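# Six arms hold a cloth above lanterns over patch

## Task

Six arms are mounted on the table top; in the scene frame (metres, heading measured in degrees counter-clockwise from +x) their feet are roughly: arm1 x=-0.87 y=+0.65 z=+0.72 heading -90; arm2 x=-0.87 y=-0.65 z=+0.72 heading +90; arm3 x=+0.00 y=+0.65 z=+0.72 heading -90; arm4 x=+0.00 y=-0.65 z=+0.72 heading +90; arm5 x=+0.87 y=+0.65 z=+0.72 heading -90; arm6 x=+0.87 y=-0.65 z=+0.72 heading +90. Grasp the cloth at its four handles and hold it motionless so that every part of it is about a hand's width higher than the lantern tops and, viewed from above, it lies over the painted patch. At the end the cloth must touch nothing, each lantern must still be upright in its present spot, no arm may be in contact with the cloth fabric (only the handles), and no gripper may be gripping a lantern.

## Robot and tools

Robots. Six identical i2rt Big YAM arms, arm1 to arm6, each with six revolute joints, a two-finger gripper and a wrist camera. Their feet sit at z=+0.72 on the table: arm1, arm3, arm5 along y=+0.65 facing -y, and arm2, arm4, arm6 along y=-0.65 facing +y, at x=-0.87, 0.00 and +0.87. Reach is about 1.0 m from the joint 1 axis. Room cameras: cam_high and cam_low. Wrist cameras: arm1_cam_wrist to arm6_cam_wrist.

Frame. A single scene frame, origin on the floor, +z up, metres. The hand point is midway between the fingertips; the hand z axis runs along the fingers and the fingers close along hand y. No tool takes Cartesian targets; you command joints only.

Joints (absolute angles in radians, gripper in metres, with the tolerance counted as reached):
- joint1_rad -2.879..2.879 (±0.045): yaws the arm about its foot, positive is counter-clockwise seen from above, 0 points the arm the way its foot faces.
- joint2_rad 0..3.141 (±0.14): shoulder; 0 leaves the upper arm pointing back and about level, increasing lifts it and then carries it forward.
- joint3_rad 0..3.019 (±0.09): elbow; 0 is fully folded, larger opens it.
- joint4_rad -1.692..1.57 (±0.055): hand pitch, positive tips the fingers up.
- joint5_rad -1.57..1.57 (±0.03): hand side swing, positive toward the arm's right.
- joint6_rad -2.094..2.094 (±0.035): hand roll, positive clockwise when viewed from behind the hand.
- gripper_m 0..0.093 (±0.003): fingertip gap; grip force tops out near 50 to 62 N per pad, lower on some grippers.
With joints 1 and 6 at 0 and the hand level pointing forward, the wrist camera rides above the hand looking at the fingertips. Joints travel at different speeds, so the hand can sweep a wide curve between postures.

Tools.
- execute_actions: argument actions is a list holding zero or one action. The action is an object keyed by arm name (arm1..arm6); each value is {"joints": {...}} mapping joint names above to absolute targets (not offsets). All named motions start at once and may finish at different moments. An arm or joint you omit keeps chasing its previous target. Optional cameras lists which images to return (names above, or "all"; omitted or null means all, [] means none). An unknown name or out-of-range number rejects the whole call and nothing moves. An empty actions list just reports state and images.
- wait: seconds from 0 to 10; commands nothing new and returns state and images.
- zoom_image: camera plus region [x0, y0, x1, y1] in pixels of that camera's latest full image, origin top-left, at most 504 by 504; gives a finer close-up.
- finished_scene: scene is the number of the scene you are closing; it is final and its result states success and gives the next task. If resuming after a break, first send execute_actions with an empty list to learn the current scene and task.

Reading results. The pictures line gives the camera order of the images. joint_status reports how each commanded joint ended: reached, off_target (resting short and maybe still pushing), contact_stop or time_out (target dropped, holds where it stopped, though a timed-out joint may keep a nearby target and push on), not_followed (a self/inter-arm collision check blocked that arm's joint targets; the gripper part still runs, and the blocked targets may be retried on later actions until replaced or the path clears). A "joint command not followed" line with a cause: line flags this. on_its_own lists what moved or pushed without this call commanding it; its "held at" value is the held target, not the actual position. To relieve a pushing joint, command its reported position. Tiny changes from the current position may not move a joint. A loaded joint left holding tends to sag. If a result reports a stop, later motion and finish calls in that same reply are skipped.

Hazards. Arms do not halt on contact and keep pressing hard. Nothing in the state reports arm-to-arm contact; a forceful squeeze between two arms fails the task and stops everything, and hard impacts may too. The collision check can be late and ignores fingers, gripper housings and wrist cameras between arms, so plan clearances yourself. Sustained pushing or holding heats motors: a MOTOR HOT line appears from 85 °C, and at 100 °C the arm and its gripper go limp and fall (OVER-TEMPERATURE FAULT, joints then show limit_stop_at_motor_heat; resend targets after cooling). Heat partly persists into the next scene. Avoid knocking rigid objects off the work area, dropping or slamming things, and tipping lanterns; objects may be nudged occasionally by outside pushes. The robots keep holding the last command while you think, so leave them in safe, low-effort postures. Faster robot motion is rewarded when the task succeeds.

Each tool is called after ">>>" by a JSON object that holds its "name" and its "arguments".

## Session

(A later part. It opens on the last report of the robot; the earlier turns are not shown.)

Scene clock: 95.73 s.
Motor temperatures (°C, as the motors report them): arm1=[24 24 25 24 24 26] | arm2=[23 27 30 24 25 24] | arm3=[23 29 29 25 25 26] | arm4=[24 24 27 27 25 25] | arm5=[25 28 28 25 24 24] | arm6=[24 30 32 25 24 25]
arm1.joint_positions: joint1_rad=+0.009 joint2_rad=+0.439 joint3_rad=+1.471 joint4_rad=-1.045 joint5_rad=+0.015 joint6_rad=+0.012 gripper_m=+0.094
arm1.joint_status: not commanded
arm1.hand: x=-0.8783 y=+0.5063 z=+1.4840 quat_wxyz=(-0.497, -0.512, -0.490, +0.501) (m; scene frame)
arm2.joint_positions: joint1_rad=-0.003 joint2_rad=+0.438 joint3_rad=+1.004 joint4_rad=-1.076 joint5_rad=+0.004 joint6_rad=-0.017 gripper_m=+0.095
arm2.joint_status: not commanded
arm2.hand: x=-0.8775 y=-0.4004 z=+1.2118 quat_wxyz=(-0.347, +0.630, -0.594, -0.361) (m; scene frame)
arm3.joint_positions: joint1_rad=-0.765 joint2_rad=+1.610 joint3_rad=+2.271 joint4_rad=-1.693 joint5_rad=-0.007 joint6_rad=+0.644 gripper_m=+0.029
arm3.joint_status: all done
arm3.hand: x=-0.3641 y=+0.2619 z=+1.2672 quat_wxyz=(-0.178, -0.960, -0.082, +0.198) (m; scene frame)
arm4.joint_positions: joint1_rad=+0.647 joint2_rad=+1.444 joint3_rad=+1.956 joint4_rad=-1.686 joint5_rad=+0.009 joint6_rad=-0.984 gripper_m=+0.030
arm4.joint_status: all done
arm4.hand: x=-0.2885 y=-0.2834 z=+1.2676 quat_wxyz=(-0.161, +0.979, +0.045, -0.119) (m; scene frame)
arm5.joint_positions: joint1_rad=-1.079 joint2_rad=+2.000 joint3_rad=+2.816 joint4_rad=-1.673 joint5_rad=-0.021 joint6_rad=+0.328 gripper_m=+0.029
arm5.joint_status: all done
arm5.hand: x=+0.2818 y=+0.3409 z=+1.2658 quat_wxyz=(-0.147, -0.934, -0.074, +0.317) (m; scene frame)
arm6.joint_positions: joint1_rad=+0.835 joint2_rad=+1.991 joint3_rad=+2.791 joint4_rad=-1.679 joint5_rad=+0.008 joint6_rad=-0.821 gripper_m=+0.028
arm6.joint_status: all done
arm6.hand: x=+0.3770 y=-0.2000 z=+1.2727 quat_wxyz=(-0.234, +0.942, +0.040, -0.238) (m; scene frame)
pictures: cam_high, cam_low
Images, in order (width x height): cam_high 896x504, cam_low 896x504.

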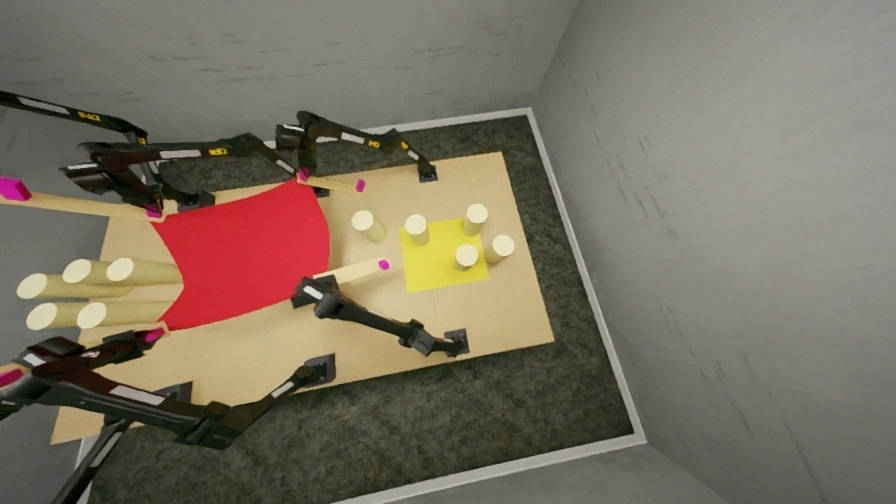

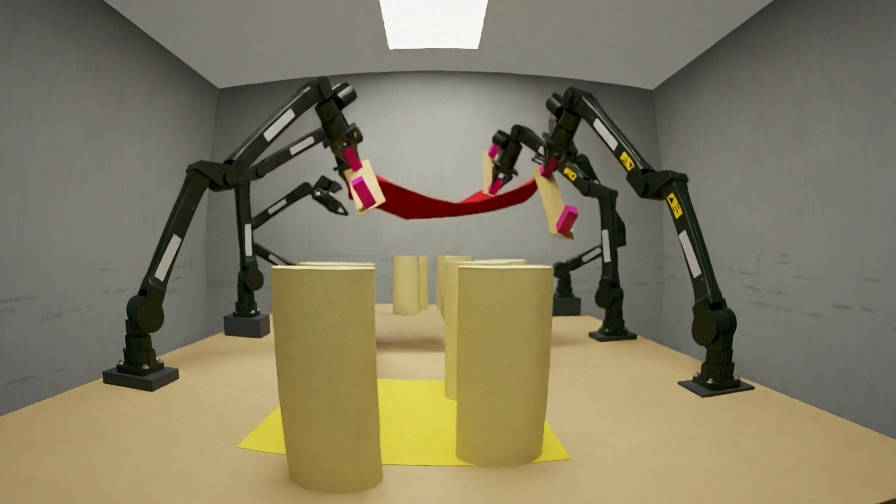

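>>> {"name": "execute_actions", "arguments": {"actions": [{"arm3":{"joints":{"joint1_rad":-0.13,"joint6_rad":1.44,"joint2_rad":1.244,"joint3_rad":1.89}},"arm4":{"joints":{"joint1_rad":0.125,"joint6_rad":-1.42,"joint2_rad":1.09,"joint3_rad":1.65}},"arm5":{"joints":{"joint1_rad":-0.58,"joint6_rad":0.99,"joint2_rad":1.423,"joint3_rad":2.09}},"arm6":{"joints":{"joint1_rad":0.66,"joint6_rad":-0.91,"joint2_rad":1.3,"joint3_rad":1.93}}}], "cameras": ["cam_low"]}}

>>> {"name": "execute_actions", "arguments": {"actions": [{"arm3":{"joints":{"joint1_rad":0.58,"joint6_rad":2.08,"joint2_rad":1.42,"joint3_rad":2.07}},"arm4":{"joints":{"joint1_rad":-0.69,"joint6_rad":-2.08,"joint2_rad":1.3,"joint3_rad":1.835}},"arm5":{"joints":{"joint1_rad":0.13,"joint6_rad":1.7,"joint2_rad":1.245,"joint3_rad":1.92}},"arm6":{"joints":{"joint1_rad":-0.155,"joint6_rad":-1.72,"joint2_rad":1.094,"joint3_rad":1.76}}}], "cameras": ["cam_low"]}}

>>> {"name": "execute_actions", "arguments": {"actions": [{"arm3":{"joints":{"joint1_rad":0.944,"joint2_rad":1.94,"joint3_rad":2.62}},"arm4":{"joints":{"joint1_rad":-1.05,"joint2_rad":1.845,"joint3_rad":2.36}},"arm5":{"joints":{"joint1_rad":0.715,"joint6_rad":2.08,"joint2_rad":1.544,"joint3_rad":2.115}},"arm6":{"joints":{"joint1_rad":-0.8,"joint6_rad":-2.08,"joint2_rad":1.438,"joint3_rad":1.96}}}], "cameras": ["cam_high","cam_low","arm1_cam_wrist"]}}

Scene clock: 119.87 s.
Motor temperatures (°C, as the motors report them): arm1=[24 24 25 24 24 26] | arm2=[23 27 31 24 25 24] | arm3=[23 29 30 25 25 26] | arm4=[24 24 28 27 25 25] | arm5=[25 27 28 25 24 24] | arm6=[24 29 33 25 24 25]
arm1.joint_positions: joint1_rad=+0.009 joint2_rad=+0.439 joint3_rad=+1.471 joint4_rad=-1.045 joint5_rad=+0.015 joint6_rad=+0.012 gripper_m=+0.094
arm1.joint_status: not commanded
arm1.hand: x=-0.8783 y=+0.5063 z=+1.4840 quat_wxyz=(-0.497, -0.512, -0.490, +0.501) (m; scene frame)
arm2.joint_positions: joint1_rad=-0.003 joint2_rad=+0.438 joint3_rad=+1.004 joint4_rad=-1.076 joint5_rad=+0.004 joint6_rad=-0.017 gripper_m=+0.095
arm2.joint_status: not commanded
arm2.hand: x=-0.8775 y=-0.4004 z=+1.2118 quat_wxyz=(-0.347, +0.630, -0.594, -0.361) (m; scene frame)
arm3.joint_positions: joint1_rad=-0.135 joint2_rad=+1.238 joint3_rad=+1.877 joint4_rad=-1.694 joint5_rad=-0.011 joint6_rad=+1.438 gripper_m=+0.029
arm3.joint_status: all done
arm3.hand: x=-0.0471 y=+0.2613 z=+1.2610 quat_wxyz=(-0.252, -0.967, -0.003, +0.030) (m; scene frame)
arm4.joint_positions: joint1_rad=+0.122 joint2_rad=+1.082 joint3_rad=+1.644 joint4_rad=-1.686 joint5_rad=+0.012 joint6_rad=-1.404 gripper_m=+0.030
arm4.joint_status: all done
arm4.hand: x=-0.0441 y=-0.3191 z=+1.2679 quat_wxyz=(-0.218, +0.975, -0.007, -0.036) (m; scene frame)
arm5.joint_positions: joint1_rad=-0.574 joint2_rad=+1.443 joint3_rad=+2.074 joint4_rad=-1.677 joint5_rad=-0.015 joint6_rad=+0.971 gripper_m=+0.029
arm5.joint_status: all done
arm5.hand: x=+0.6095 y=+0.2558 z=+1.2546 quat_wxyz=(-0.219, -0.966, -0.008, +0.138) (m; scene frame)
arm6.joint_positions: joint1_rad=+0.660 joint2_rad=+1.317 joint3_rad=+1.927 joint4_rad=-1.689 joint5_rad=+0.007 joint6_rad=-0.892 gripper_m=+0.028
arm6.joint_status: all done
arm6.hand: x=+0.6094 y=-0.3105 z=+1.2586 quat_wxyz=(-0.187, +0.971, -0.008, -0.147) (m; scene frame)
pictures: cam_low
Images, in order (width x height): cam_low 896x504.

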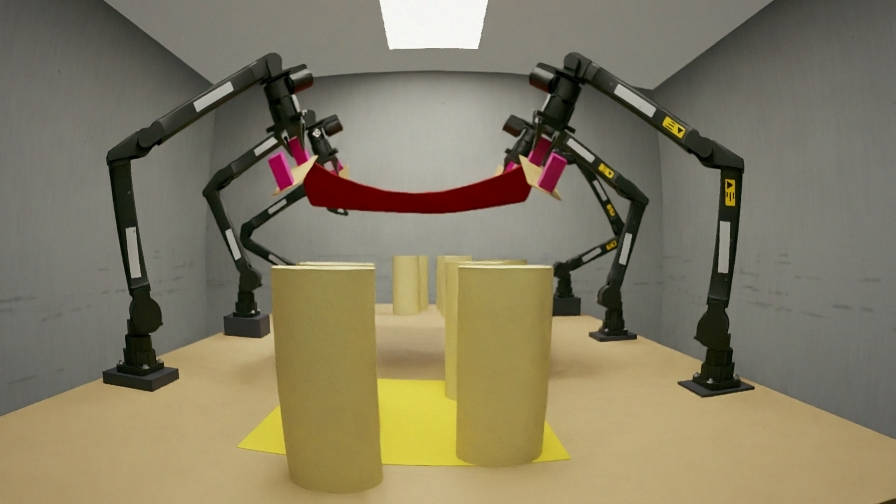

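Scene clock: 121.60 s.
Motor temperatures (°C, as the motors report them): arm1=[24 24 25 24 24 26] | arm2=[23 27 31 24 25 24] | arm3=[23 29 30 25 25 26] | arm4=[24 24 29 27 25 25] | arm5=[25 27 28 25 24 24] | arm6=[24 29 33 25 24 25]
arm1.joint_positions: joint1_rad=+0.009 joint2_rad=+0.439 joint3_rad=+1.471 joint4_rad=-1.045 joint5_rad=+0.015 joint6_rad=+0.012 gripper_m=+0.094
arm1.joint_status: not commanded
arm1.hand: x=-0.8783 y=+0.5063 z=+1.4840 quat_wxyz=(-0.497, -0.512, -0.490, +0.501) (m; scene frame)
arm2.joint_positions: joint1_rad=-0.003 joint2_rad=+0.438 joint3_rad=+1.004 joint4_rad=-1.076 joint5_rad=+0.004 joint6_rad=-0.017 gripper_m=+0.095
arm2.joint_status: not commanded
arm2.hand: x=-0.8775 y=-0.4004 z=+1.2118 quat_wxyz=(-0.347, +0.630, -0.594, -0.361) (m; scene frame)
arm3.joint_positions: joint1_rad=+0.577 joint2_rad=+1.448 joint3_rad=+2.013 joint4_rad=-1.694 joint5_rad=-0.008 joint6_rad=+2.076 gripper_m=+0.029
arm3.joint_status: all done
arm3.hand: x=+0.2615 y=+0.2562 z=+1.2320 quat_wxyz=(-0.184, -0.976, -0.039, -0.115) (m; scene frame)
arm4.joint_positions: joint1_rad=-0.692 joint2_rad=+1.329 joint3_rad=+1.778 joint4_rad=-1.688 joint5_rad=+0.009 joint6_rad=-2.065 gripper_m=+0.030
arm4.joint_status: all done
arm4.hand: x=+0.2645 y=-0.3165 z=+1.2336 quat_wxyz=(-0.135, +0.984, -0.082, +0.088) (m; scene frame)
arm5.joint_positions: joint1_rad=+0.123 joint2_rad=+1.250 joint3_rad=+1.913 joint4_rad=-1.677 joint5_rad=-0.010 joint6_rad=+1.681 gripper_m=+0.029
arm5.joint_status: all done
arm5.hand: x=+0.9146 y=+0.2553 z=+1.2654 quat_wxyz=(-0.273, -0.961, -0.002, -0.036) (m; scene frame)
arm6.joint_positions: joint1_rad=-0.150 joint2_rad=+1.090 joint3_rad=+1.767 joint4_rad=-1.689 joint5_rad=+0.004 joint6_rad=-1.700 gripper_m=+0.028
arm6.joint_status: all done
arm6.hand: x=+0.9177 y=-0.3116 z=+1.2719 quat_wxyz=(-0.267, +0.963, -0.007, +0.042) (m; scene frame)
pictures: cam_low
Images, in order (width x height): cam_low 896x504.

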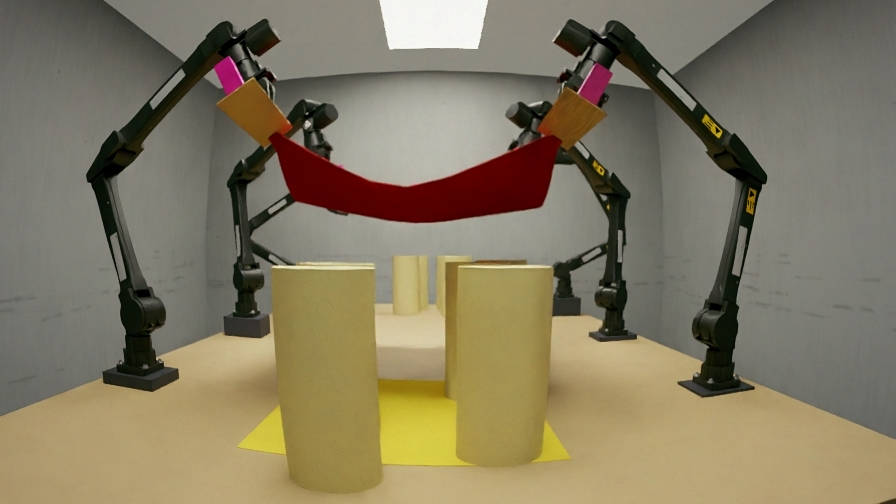

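Scene clock: 123.10 s.
Motor temperatures (°C, as the motors report them): arm1=[24 24 25 24 24 26] | arm2=[23 27 31 24 25 24] | arm3=[23 29 30 25 25 26] | arm4=[24 24 29 27 25 25] | arm5=[25 27 29 25 24 24] | arm6=[24 29 33 25 24 25]
arm1.joint_positions: joint1_rad=+0.009 joint2_rad=+0.439 joint3_rad=+1.471 joint4_rad=-1.045 joint5_rad=+0.015 joint6_rad=+0.012 gripper_m=+0.094
arm1.joint_status: not commanded
arm1.hand: x=-0.8783 y=+0.5063 z=+1.4840 quat_wxyz=(-0.497, -0.512, -0.490, +0.501) (m; scene frame)
arm2.joint_positions: joint1_rad=-0.003 joint2_rad=+0.438 joint3_rad=+1.004 joint4_rad=-1.076 joint5_rad=+0.004 joint6_rad=-0.017 gripper_m=+0.095
arm2.joint_status: not commanded
arm2.hand: x=-0.8775 y=-0.4004 z=+1.2118 quat_wxyz=(-0.347, +0.630, -0.594, -0.361) (m; scene frame)
arm3.joint_positions: joint1_rad=+0.953 joint2_rad=+1.977 joint3_rad=+2.570 joint4_rad=-1.692 joint5_rad=-0.003 joint6_rad=+2.079 gripper_m=+0.029
arm3.joint_status: all done
arm3.hand: x=+0.5437 y=+0.2679 z=+1.1801 quat_wxyz=(-0.171, -0.948, -0.217, -0.156) (m; scene frame)
arm4.joint_positions: joint1_rad=-1.059 joint2_rad=+1.881 joint3_rad=+2.310 joint4_rad=-1.683 joint5_rad=+0.003 joint6_rad=-2.068 gripper_m=+0.030
arm4.joint_status: all done
arm4.hand: x=+0.5397 y=-0.3245 z=+1.1782 quat_wxyz=(-0.110, +0.954, -0.258, +0.104) (m; scene frame)
arm5.joint_positions: joint1_rad=+0.716 joint2_rad=+1.544 joint3_rad=+2.071 joint4_rad=-1.682 joint5_rad=-0.009 joint6_rad=+2.064 gripper_m=+0.029
arm5.joint_status: all done
arm5.hand: x=+1.1997 y=+0.2630 z=+1.2061 quat_wxyz=(-0.168, -0.973, -0.104, -0.121) (m; scene frame)
arm6.joint_positions: joint1_rad=-0.796 joint2_rad=+1.445 joint3_rad=+1.911 joint4_rad=-1.693 joint5_rad=+0.001 joint6_rad=-2.066 gripper_m=+0.028
arm6.joint_status: all done
arm6.hand: x=+1.2002 y=-0.3174 z=+1.1994 quat_wxyz=(-0.130, +0.975, -0.145, +0.106) (m; scene frame)
pictures: arm1_cam_wrist, cam_high, cam_low
Images, in order (width x height): arm1_cam_wrist 504x504, cam_high 896x504, cam_low 896x504.

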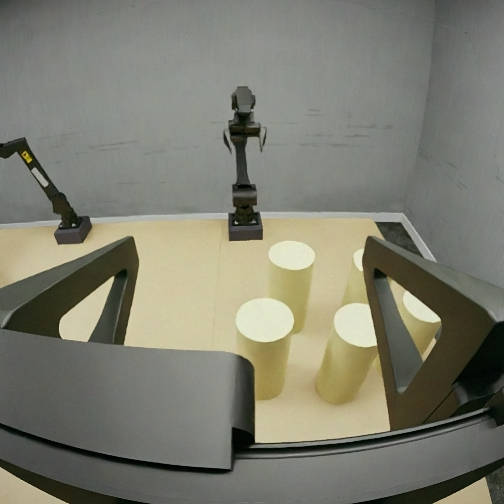

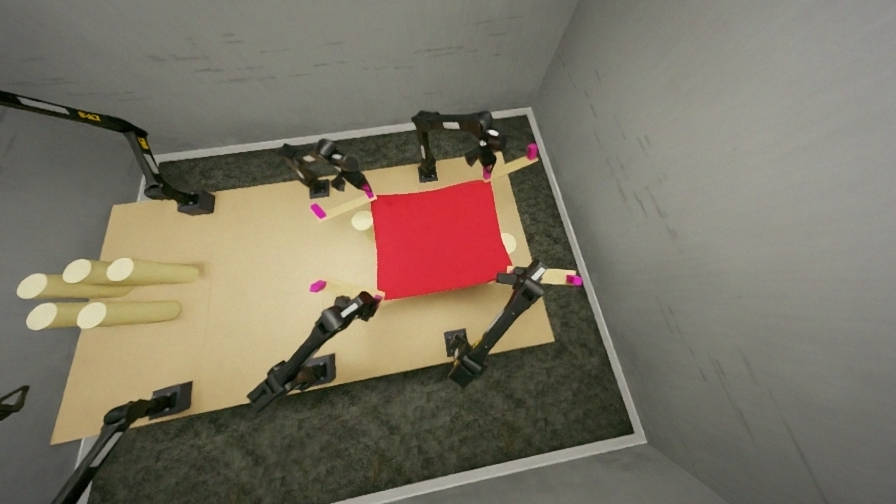

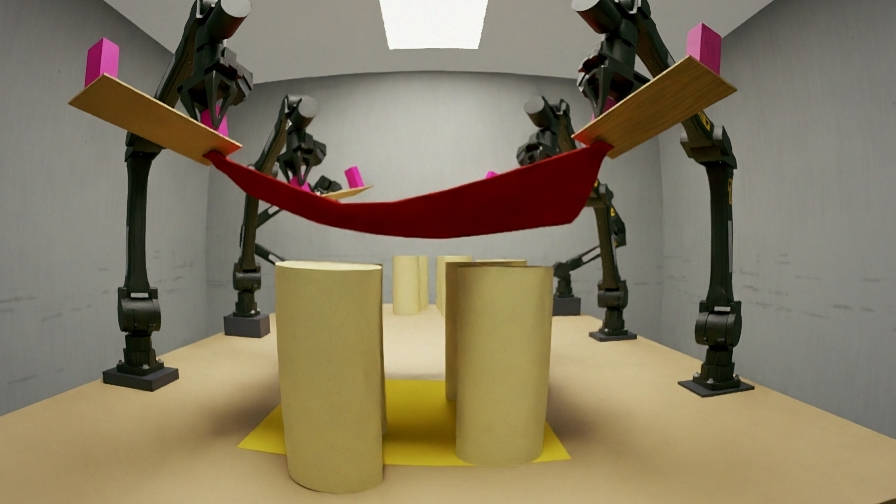

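>>> {"name": "execute_actions", "arguments": {"actions": [{"arm3":{"joints":{"joint2_rad":1.91,"joint3_rad":2.52}},"arm4":{"joints":{"joint2_rad":1.815,"joint3_rad":2.27}},"arm5":{"joints":{"joint1_rad":0.77,"joint3_rad":2.02}},"arm6":{"joints":{"joint1_rad":-0.86,"joint3_rad":1.875}}}], "cameras": ["cam_high","cam_low"]}}

Scene clock: 133.43 s.
Motor temperatures (°C, as the motors report them): arm1=[24 24 25 24 24 26] | arm2=[23 27 31 24 25 24] | arm3=[23 30 31 25 25 26] | arm4=[24 25 30 27 25 25] | arm5=[25 27 30 25 24 24] | arm6=[24 29 35 25 24 25]
arm1.joint_positions: joint1_rad=+0.009 joint2_rad=+0.439 joint3_rad=+1.471 joint4_rad=-1.045 joint5_rad=+0.015 joint6_rad=+0.012 gripper_m=+0.094
arm1.joint_status: not commanded
arm1.hand: x=-0.8783 y=+0.5063 z=+1.4840 quat_wxyz=(-0.497, -0.512, -0.490, +0.501) (m; scene frame)
arm2.joint_positions: joint1_rad=-0.003 joint2_rad=+0.438 joint3_rad=+1.004 joint4_rad=-1.076 joint5_rad=+0.004 joint6_rad=-0.017 gripper_m=+0.095
arm2.joint_status: not commanded
arm2.hand: x=-0.8775 y=-0.4004 z=+1.2118 quat_wxyz=(-0.347, +0.630, -0.594, -0.361) (m; scene frame)
arm3.joint_positions: joint1_rad=+0.953 joint2_rad=+1.953 joint3_rad=+2.509 joint4_rad=-1.691 joint5_rad=-0.003 joint6_rad=+2.079 gripper_m=+0.029
arm3.joint_status: all done
arm3.hand: x=+0.5369 y=+0.2726 z=+1.1695 quat_wxyz=(-0.158, -0.952, -0.218, -0.144) (m; scene frame)
arm4.joint_positions: joint1_rad=-1.059 joint2_rad=+1.857 joint3_rad=+2.270 joint4_rad=-1.681 joint5_rad=+0.005 joint6_rad=-2.068 gripper_m=+0.030
arm4.joint_status: all done
arm4.hand: x=+0.5324 y=-0.3292 z=+1.1758 quat_wxyz=(-0.105, +0.955, -0.258, +0.100) (m; scene frame)
arm5.joint_positions: joint1_rad=+0.757 joint2_rad=+1.551 joint3_rad=+2.009 joint4_rad=-1.682 joint5_rad=-0.004 joint6_rad=+2.066 gripper_m=+0.029
arm5.joint_status: all done
arm5.hand: x=+1.2142 y=+0.2766 z=+1.1763 quat_wxyz=(-0.140, -0.977, -0.123, -0.103) (m; scene frame)
arm6.joint_positions: joint1_rad=-0.843 joint2_rad=+1.444 joint3_rad=+1.880 joint4_rad=-1.695 joint5_rad=-0.009 joint6_rad=-2.068 gripper_m=+0.028
arm6.joint_status: all done
arm6.hand: x=+1.2119 y=-0.3339 z=+1.1865 quat_wxyz=(-0.118, +0.974, -0.166, +0.096) (m; scene frame)
pictures: cam_high, cam_low
Images, in order (width x height): cam_high 896x504, cam_low 896x504.

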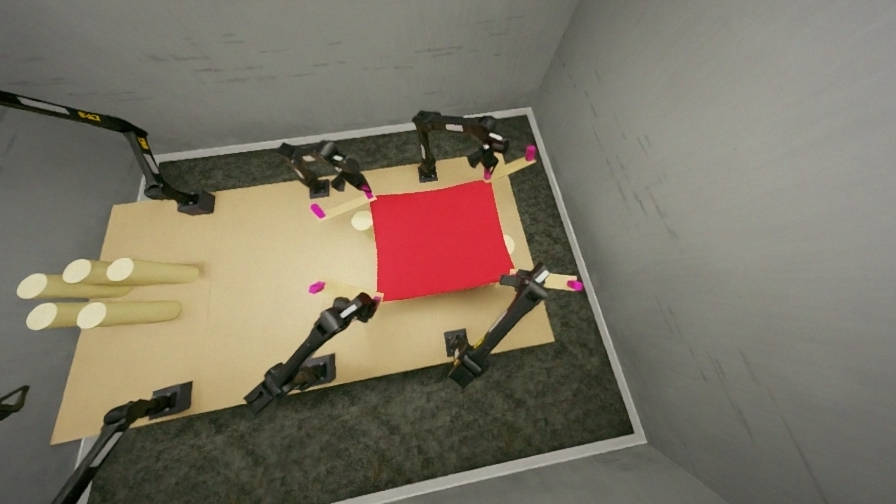

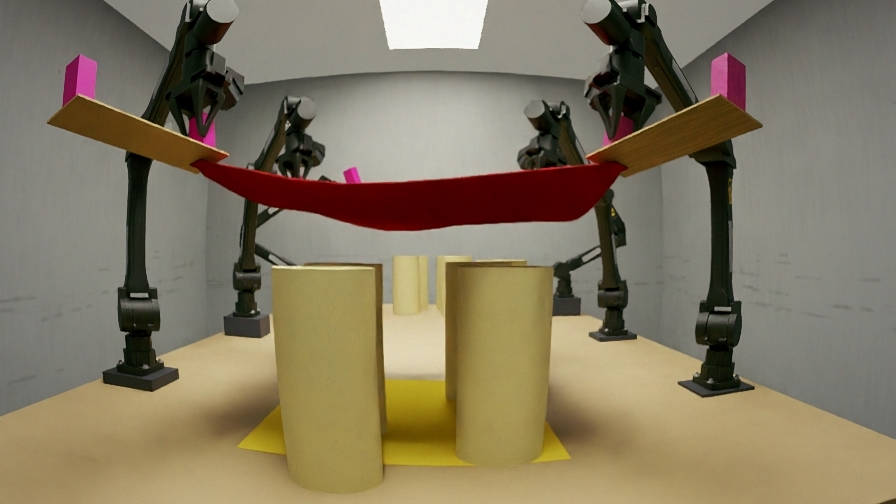

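Tighten slightly in x.

>>> {"name": "execute_actions", "arguments": {"actions": [{"arm3":{"joints":{"joint2_rad":1.86,"joint3_rad":2.47}},"arm4":{"joints":{"joint2_rad":1.77,"joint3_rad":2.22}}}], "cameras": ["cam_low"]}}

>>> {"name": "finished_scene", "arguments": {"scene": 1}}

Scene clock: 141.43 s.
Motor temperatures (°C, as the motors report them): arm1=[24 24 25 24 24 26] | arm2=[23 27 31 24 25 24] | arm3=[23 31 31 25 25 26] | arm4=[24 26 30 27 25 25] | arm5=[25 26 29 25 24 24] | arm6=[24 28 34 25 24 25]
arm1.joint_positions: joint1_rad=+0.009 joint2_rad=+0.439 joint3_rad=+1.471 joint4_rad=-1.045 joint5_rad=+0.015 joint6_rad=+0.012 gripper_m=+0.094
arm1.joint_status: not commanded
arm1.hand: x=-0.8783 y=+0.5063 z=+1.4840 quat_wxyz=(-0.497, -0.512, -0.490, +0.501) (m; scene frame)
arm2.joint_positions: joint1_rad=-0.003 joint2_rad=+0.438 joint3_rad=+1.004 joint4_rad=-1.076 joint5_rad=+0.004 joint6_rad=-0.017 gripper_m=+0.095
arm2.joint_status: not commanded
arm2.hand: x=-0.8775 y=-0.4004 z=+1.2118 quat_wxyz=(-0.347, +0.630, -0.594, -0.361) (m; scene frame)
arm3.joint_positions: joint1_rad=+0.953 joint2_rad=+1.909 joint3_rad=+2.461 joint4_rad=-1.684 joint5_rad=-0.003 joint6_rad=+2.079 gripper_m=+0.029
arm3.joint_status: all done
arm3.hand: x=+0.5263 y=+0.2801 z=+1.1770 quat_wxyz=(-0.159, -0.952, -0.218, -0.145) (m; scene frame)
arm4.joint_positions: joint1_rad=-1.059 joint2_rad=+1.820 joint3_rad=+2.222 joint4_rad=-1.674 joint5_rad=+0.005 joint6_rad=-2.068 gripper_m=+0.030
arm4.joint_status: all done
arm4.hand: x=+0.5219 y=-0.3356 z=+1.1782 quat_wxyz=(-0.104, +0.955, -0.258, +0.099) (m; scene frame)
arm5.joint_positions: joint1_rad=+0.757 joint2_rad=+1.551 joint3_rad=+2.009 joint4_rad=-1.682 joint5_rad=-0.001 joint6_rad=+2.067 gripper_m=+0.029
arm5.joint_status: not commanded
arm5.hand: x=+1.2138 y=+0.2763 z=+1.1763 quat_wxyz=(-0.141, -0.977, -0.122, -0.101) (m; scene frame)
arm6.joint_positions: joint1_rad=-0.842 joint2_rad=+1.444 joint3_rad=+1.880 joint4_rad=-1.698 joint5_rad=-0.013 joint6_rad=-2.070 gripper_m=+0.028
arm6.joint_status: not commanded
arm6.hand: x=+1.2107 y=-0.3336 z=+1.1863 quat_wxyz=(-0.118, +0.975, -0.165, +0.093) (m; scene frame)
pictures: cam_low
Images, in order (width x height): cam_low 896x504.

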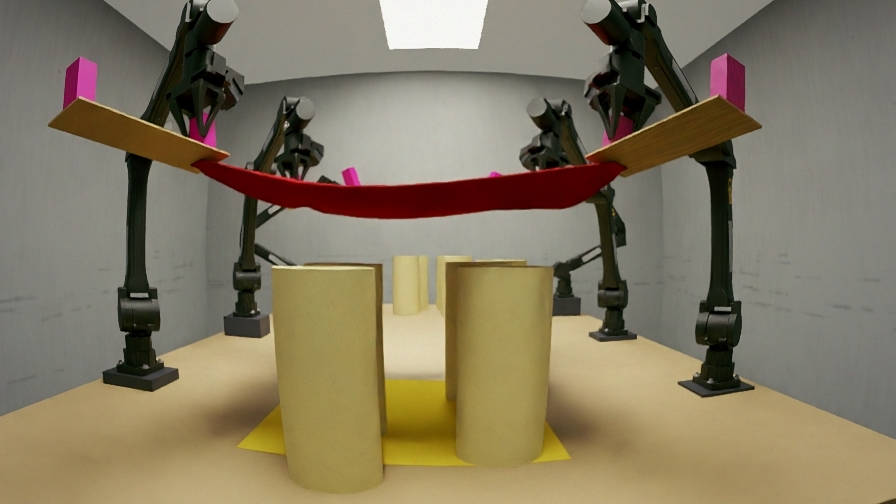

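The scene is finished: the task was done.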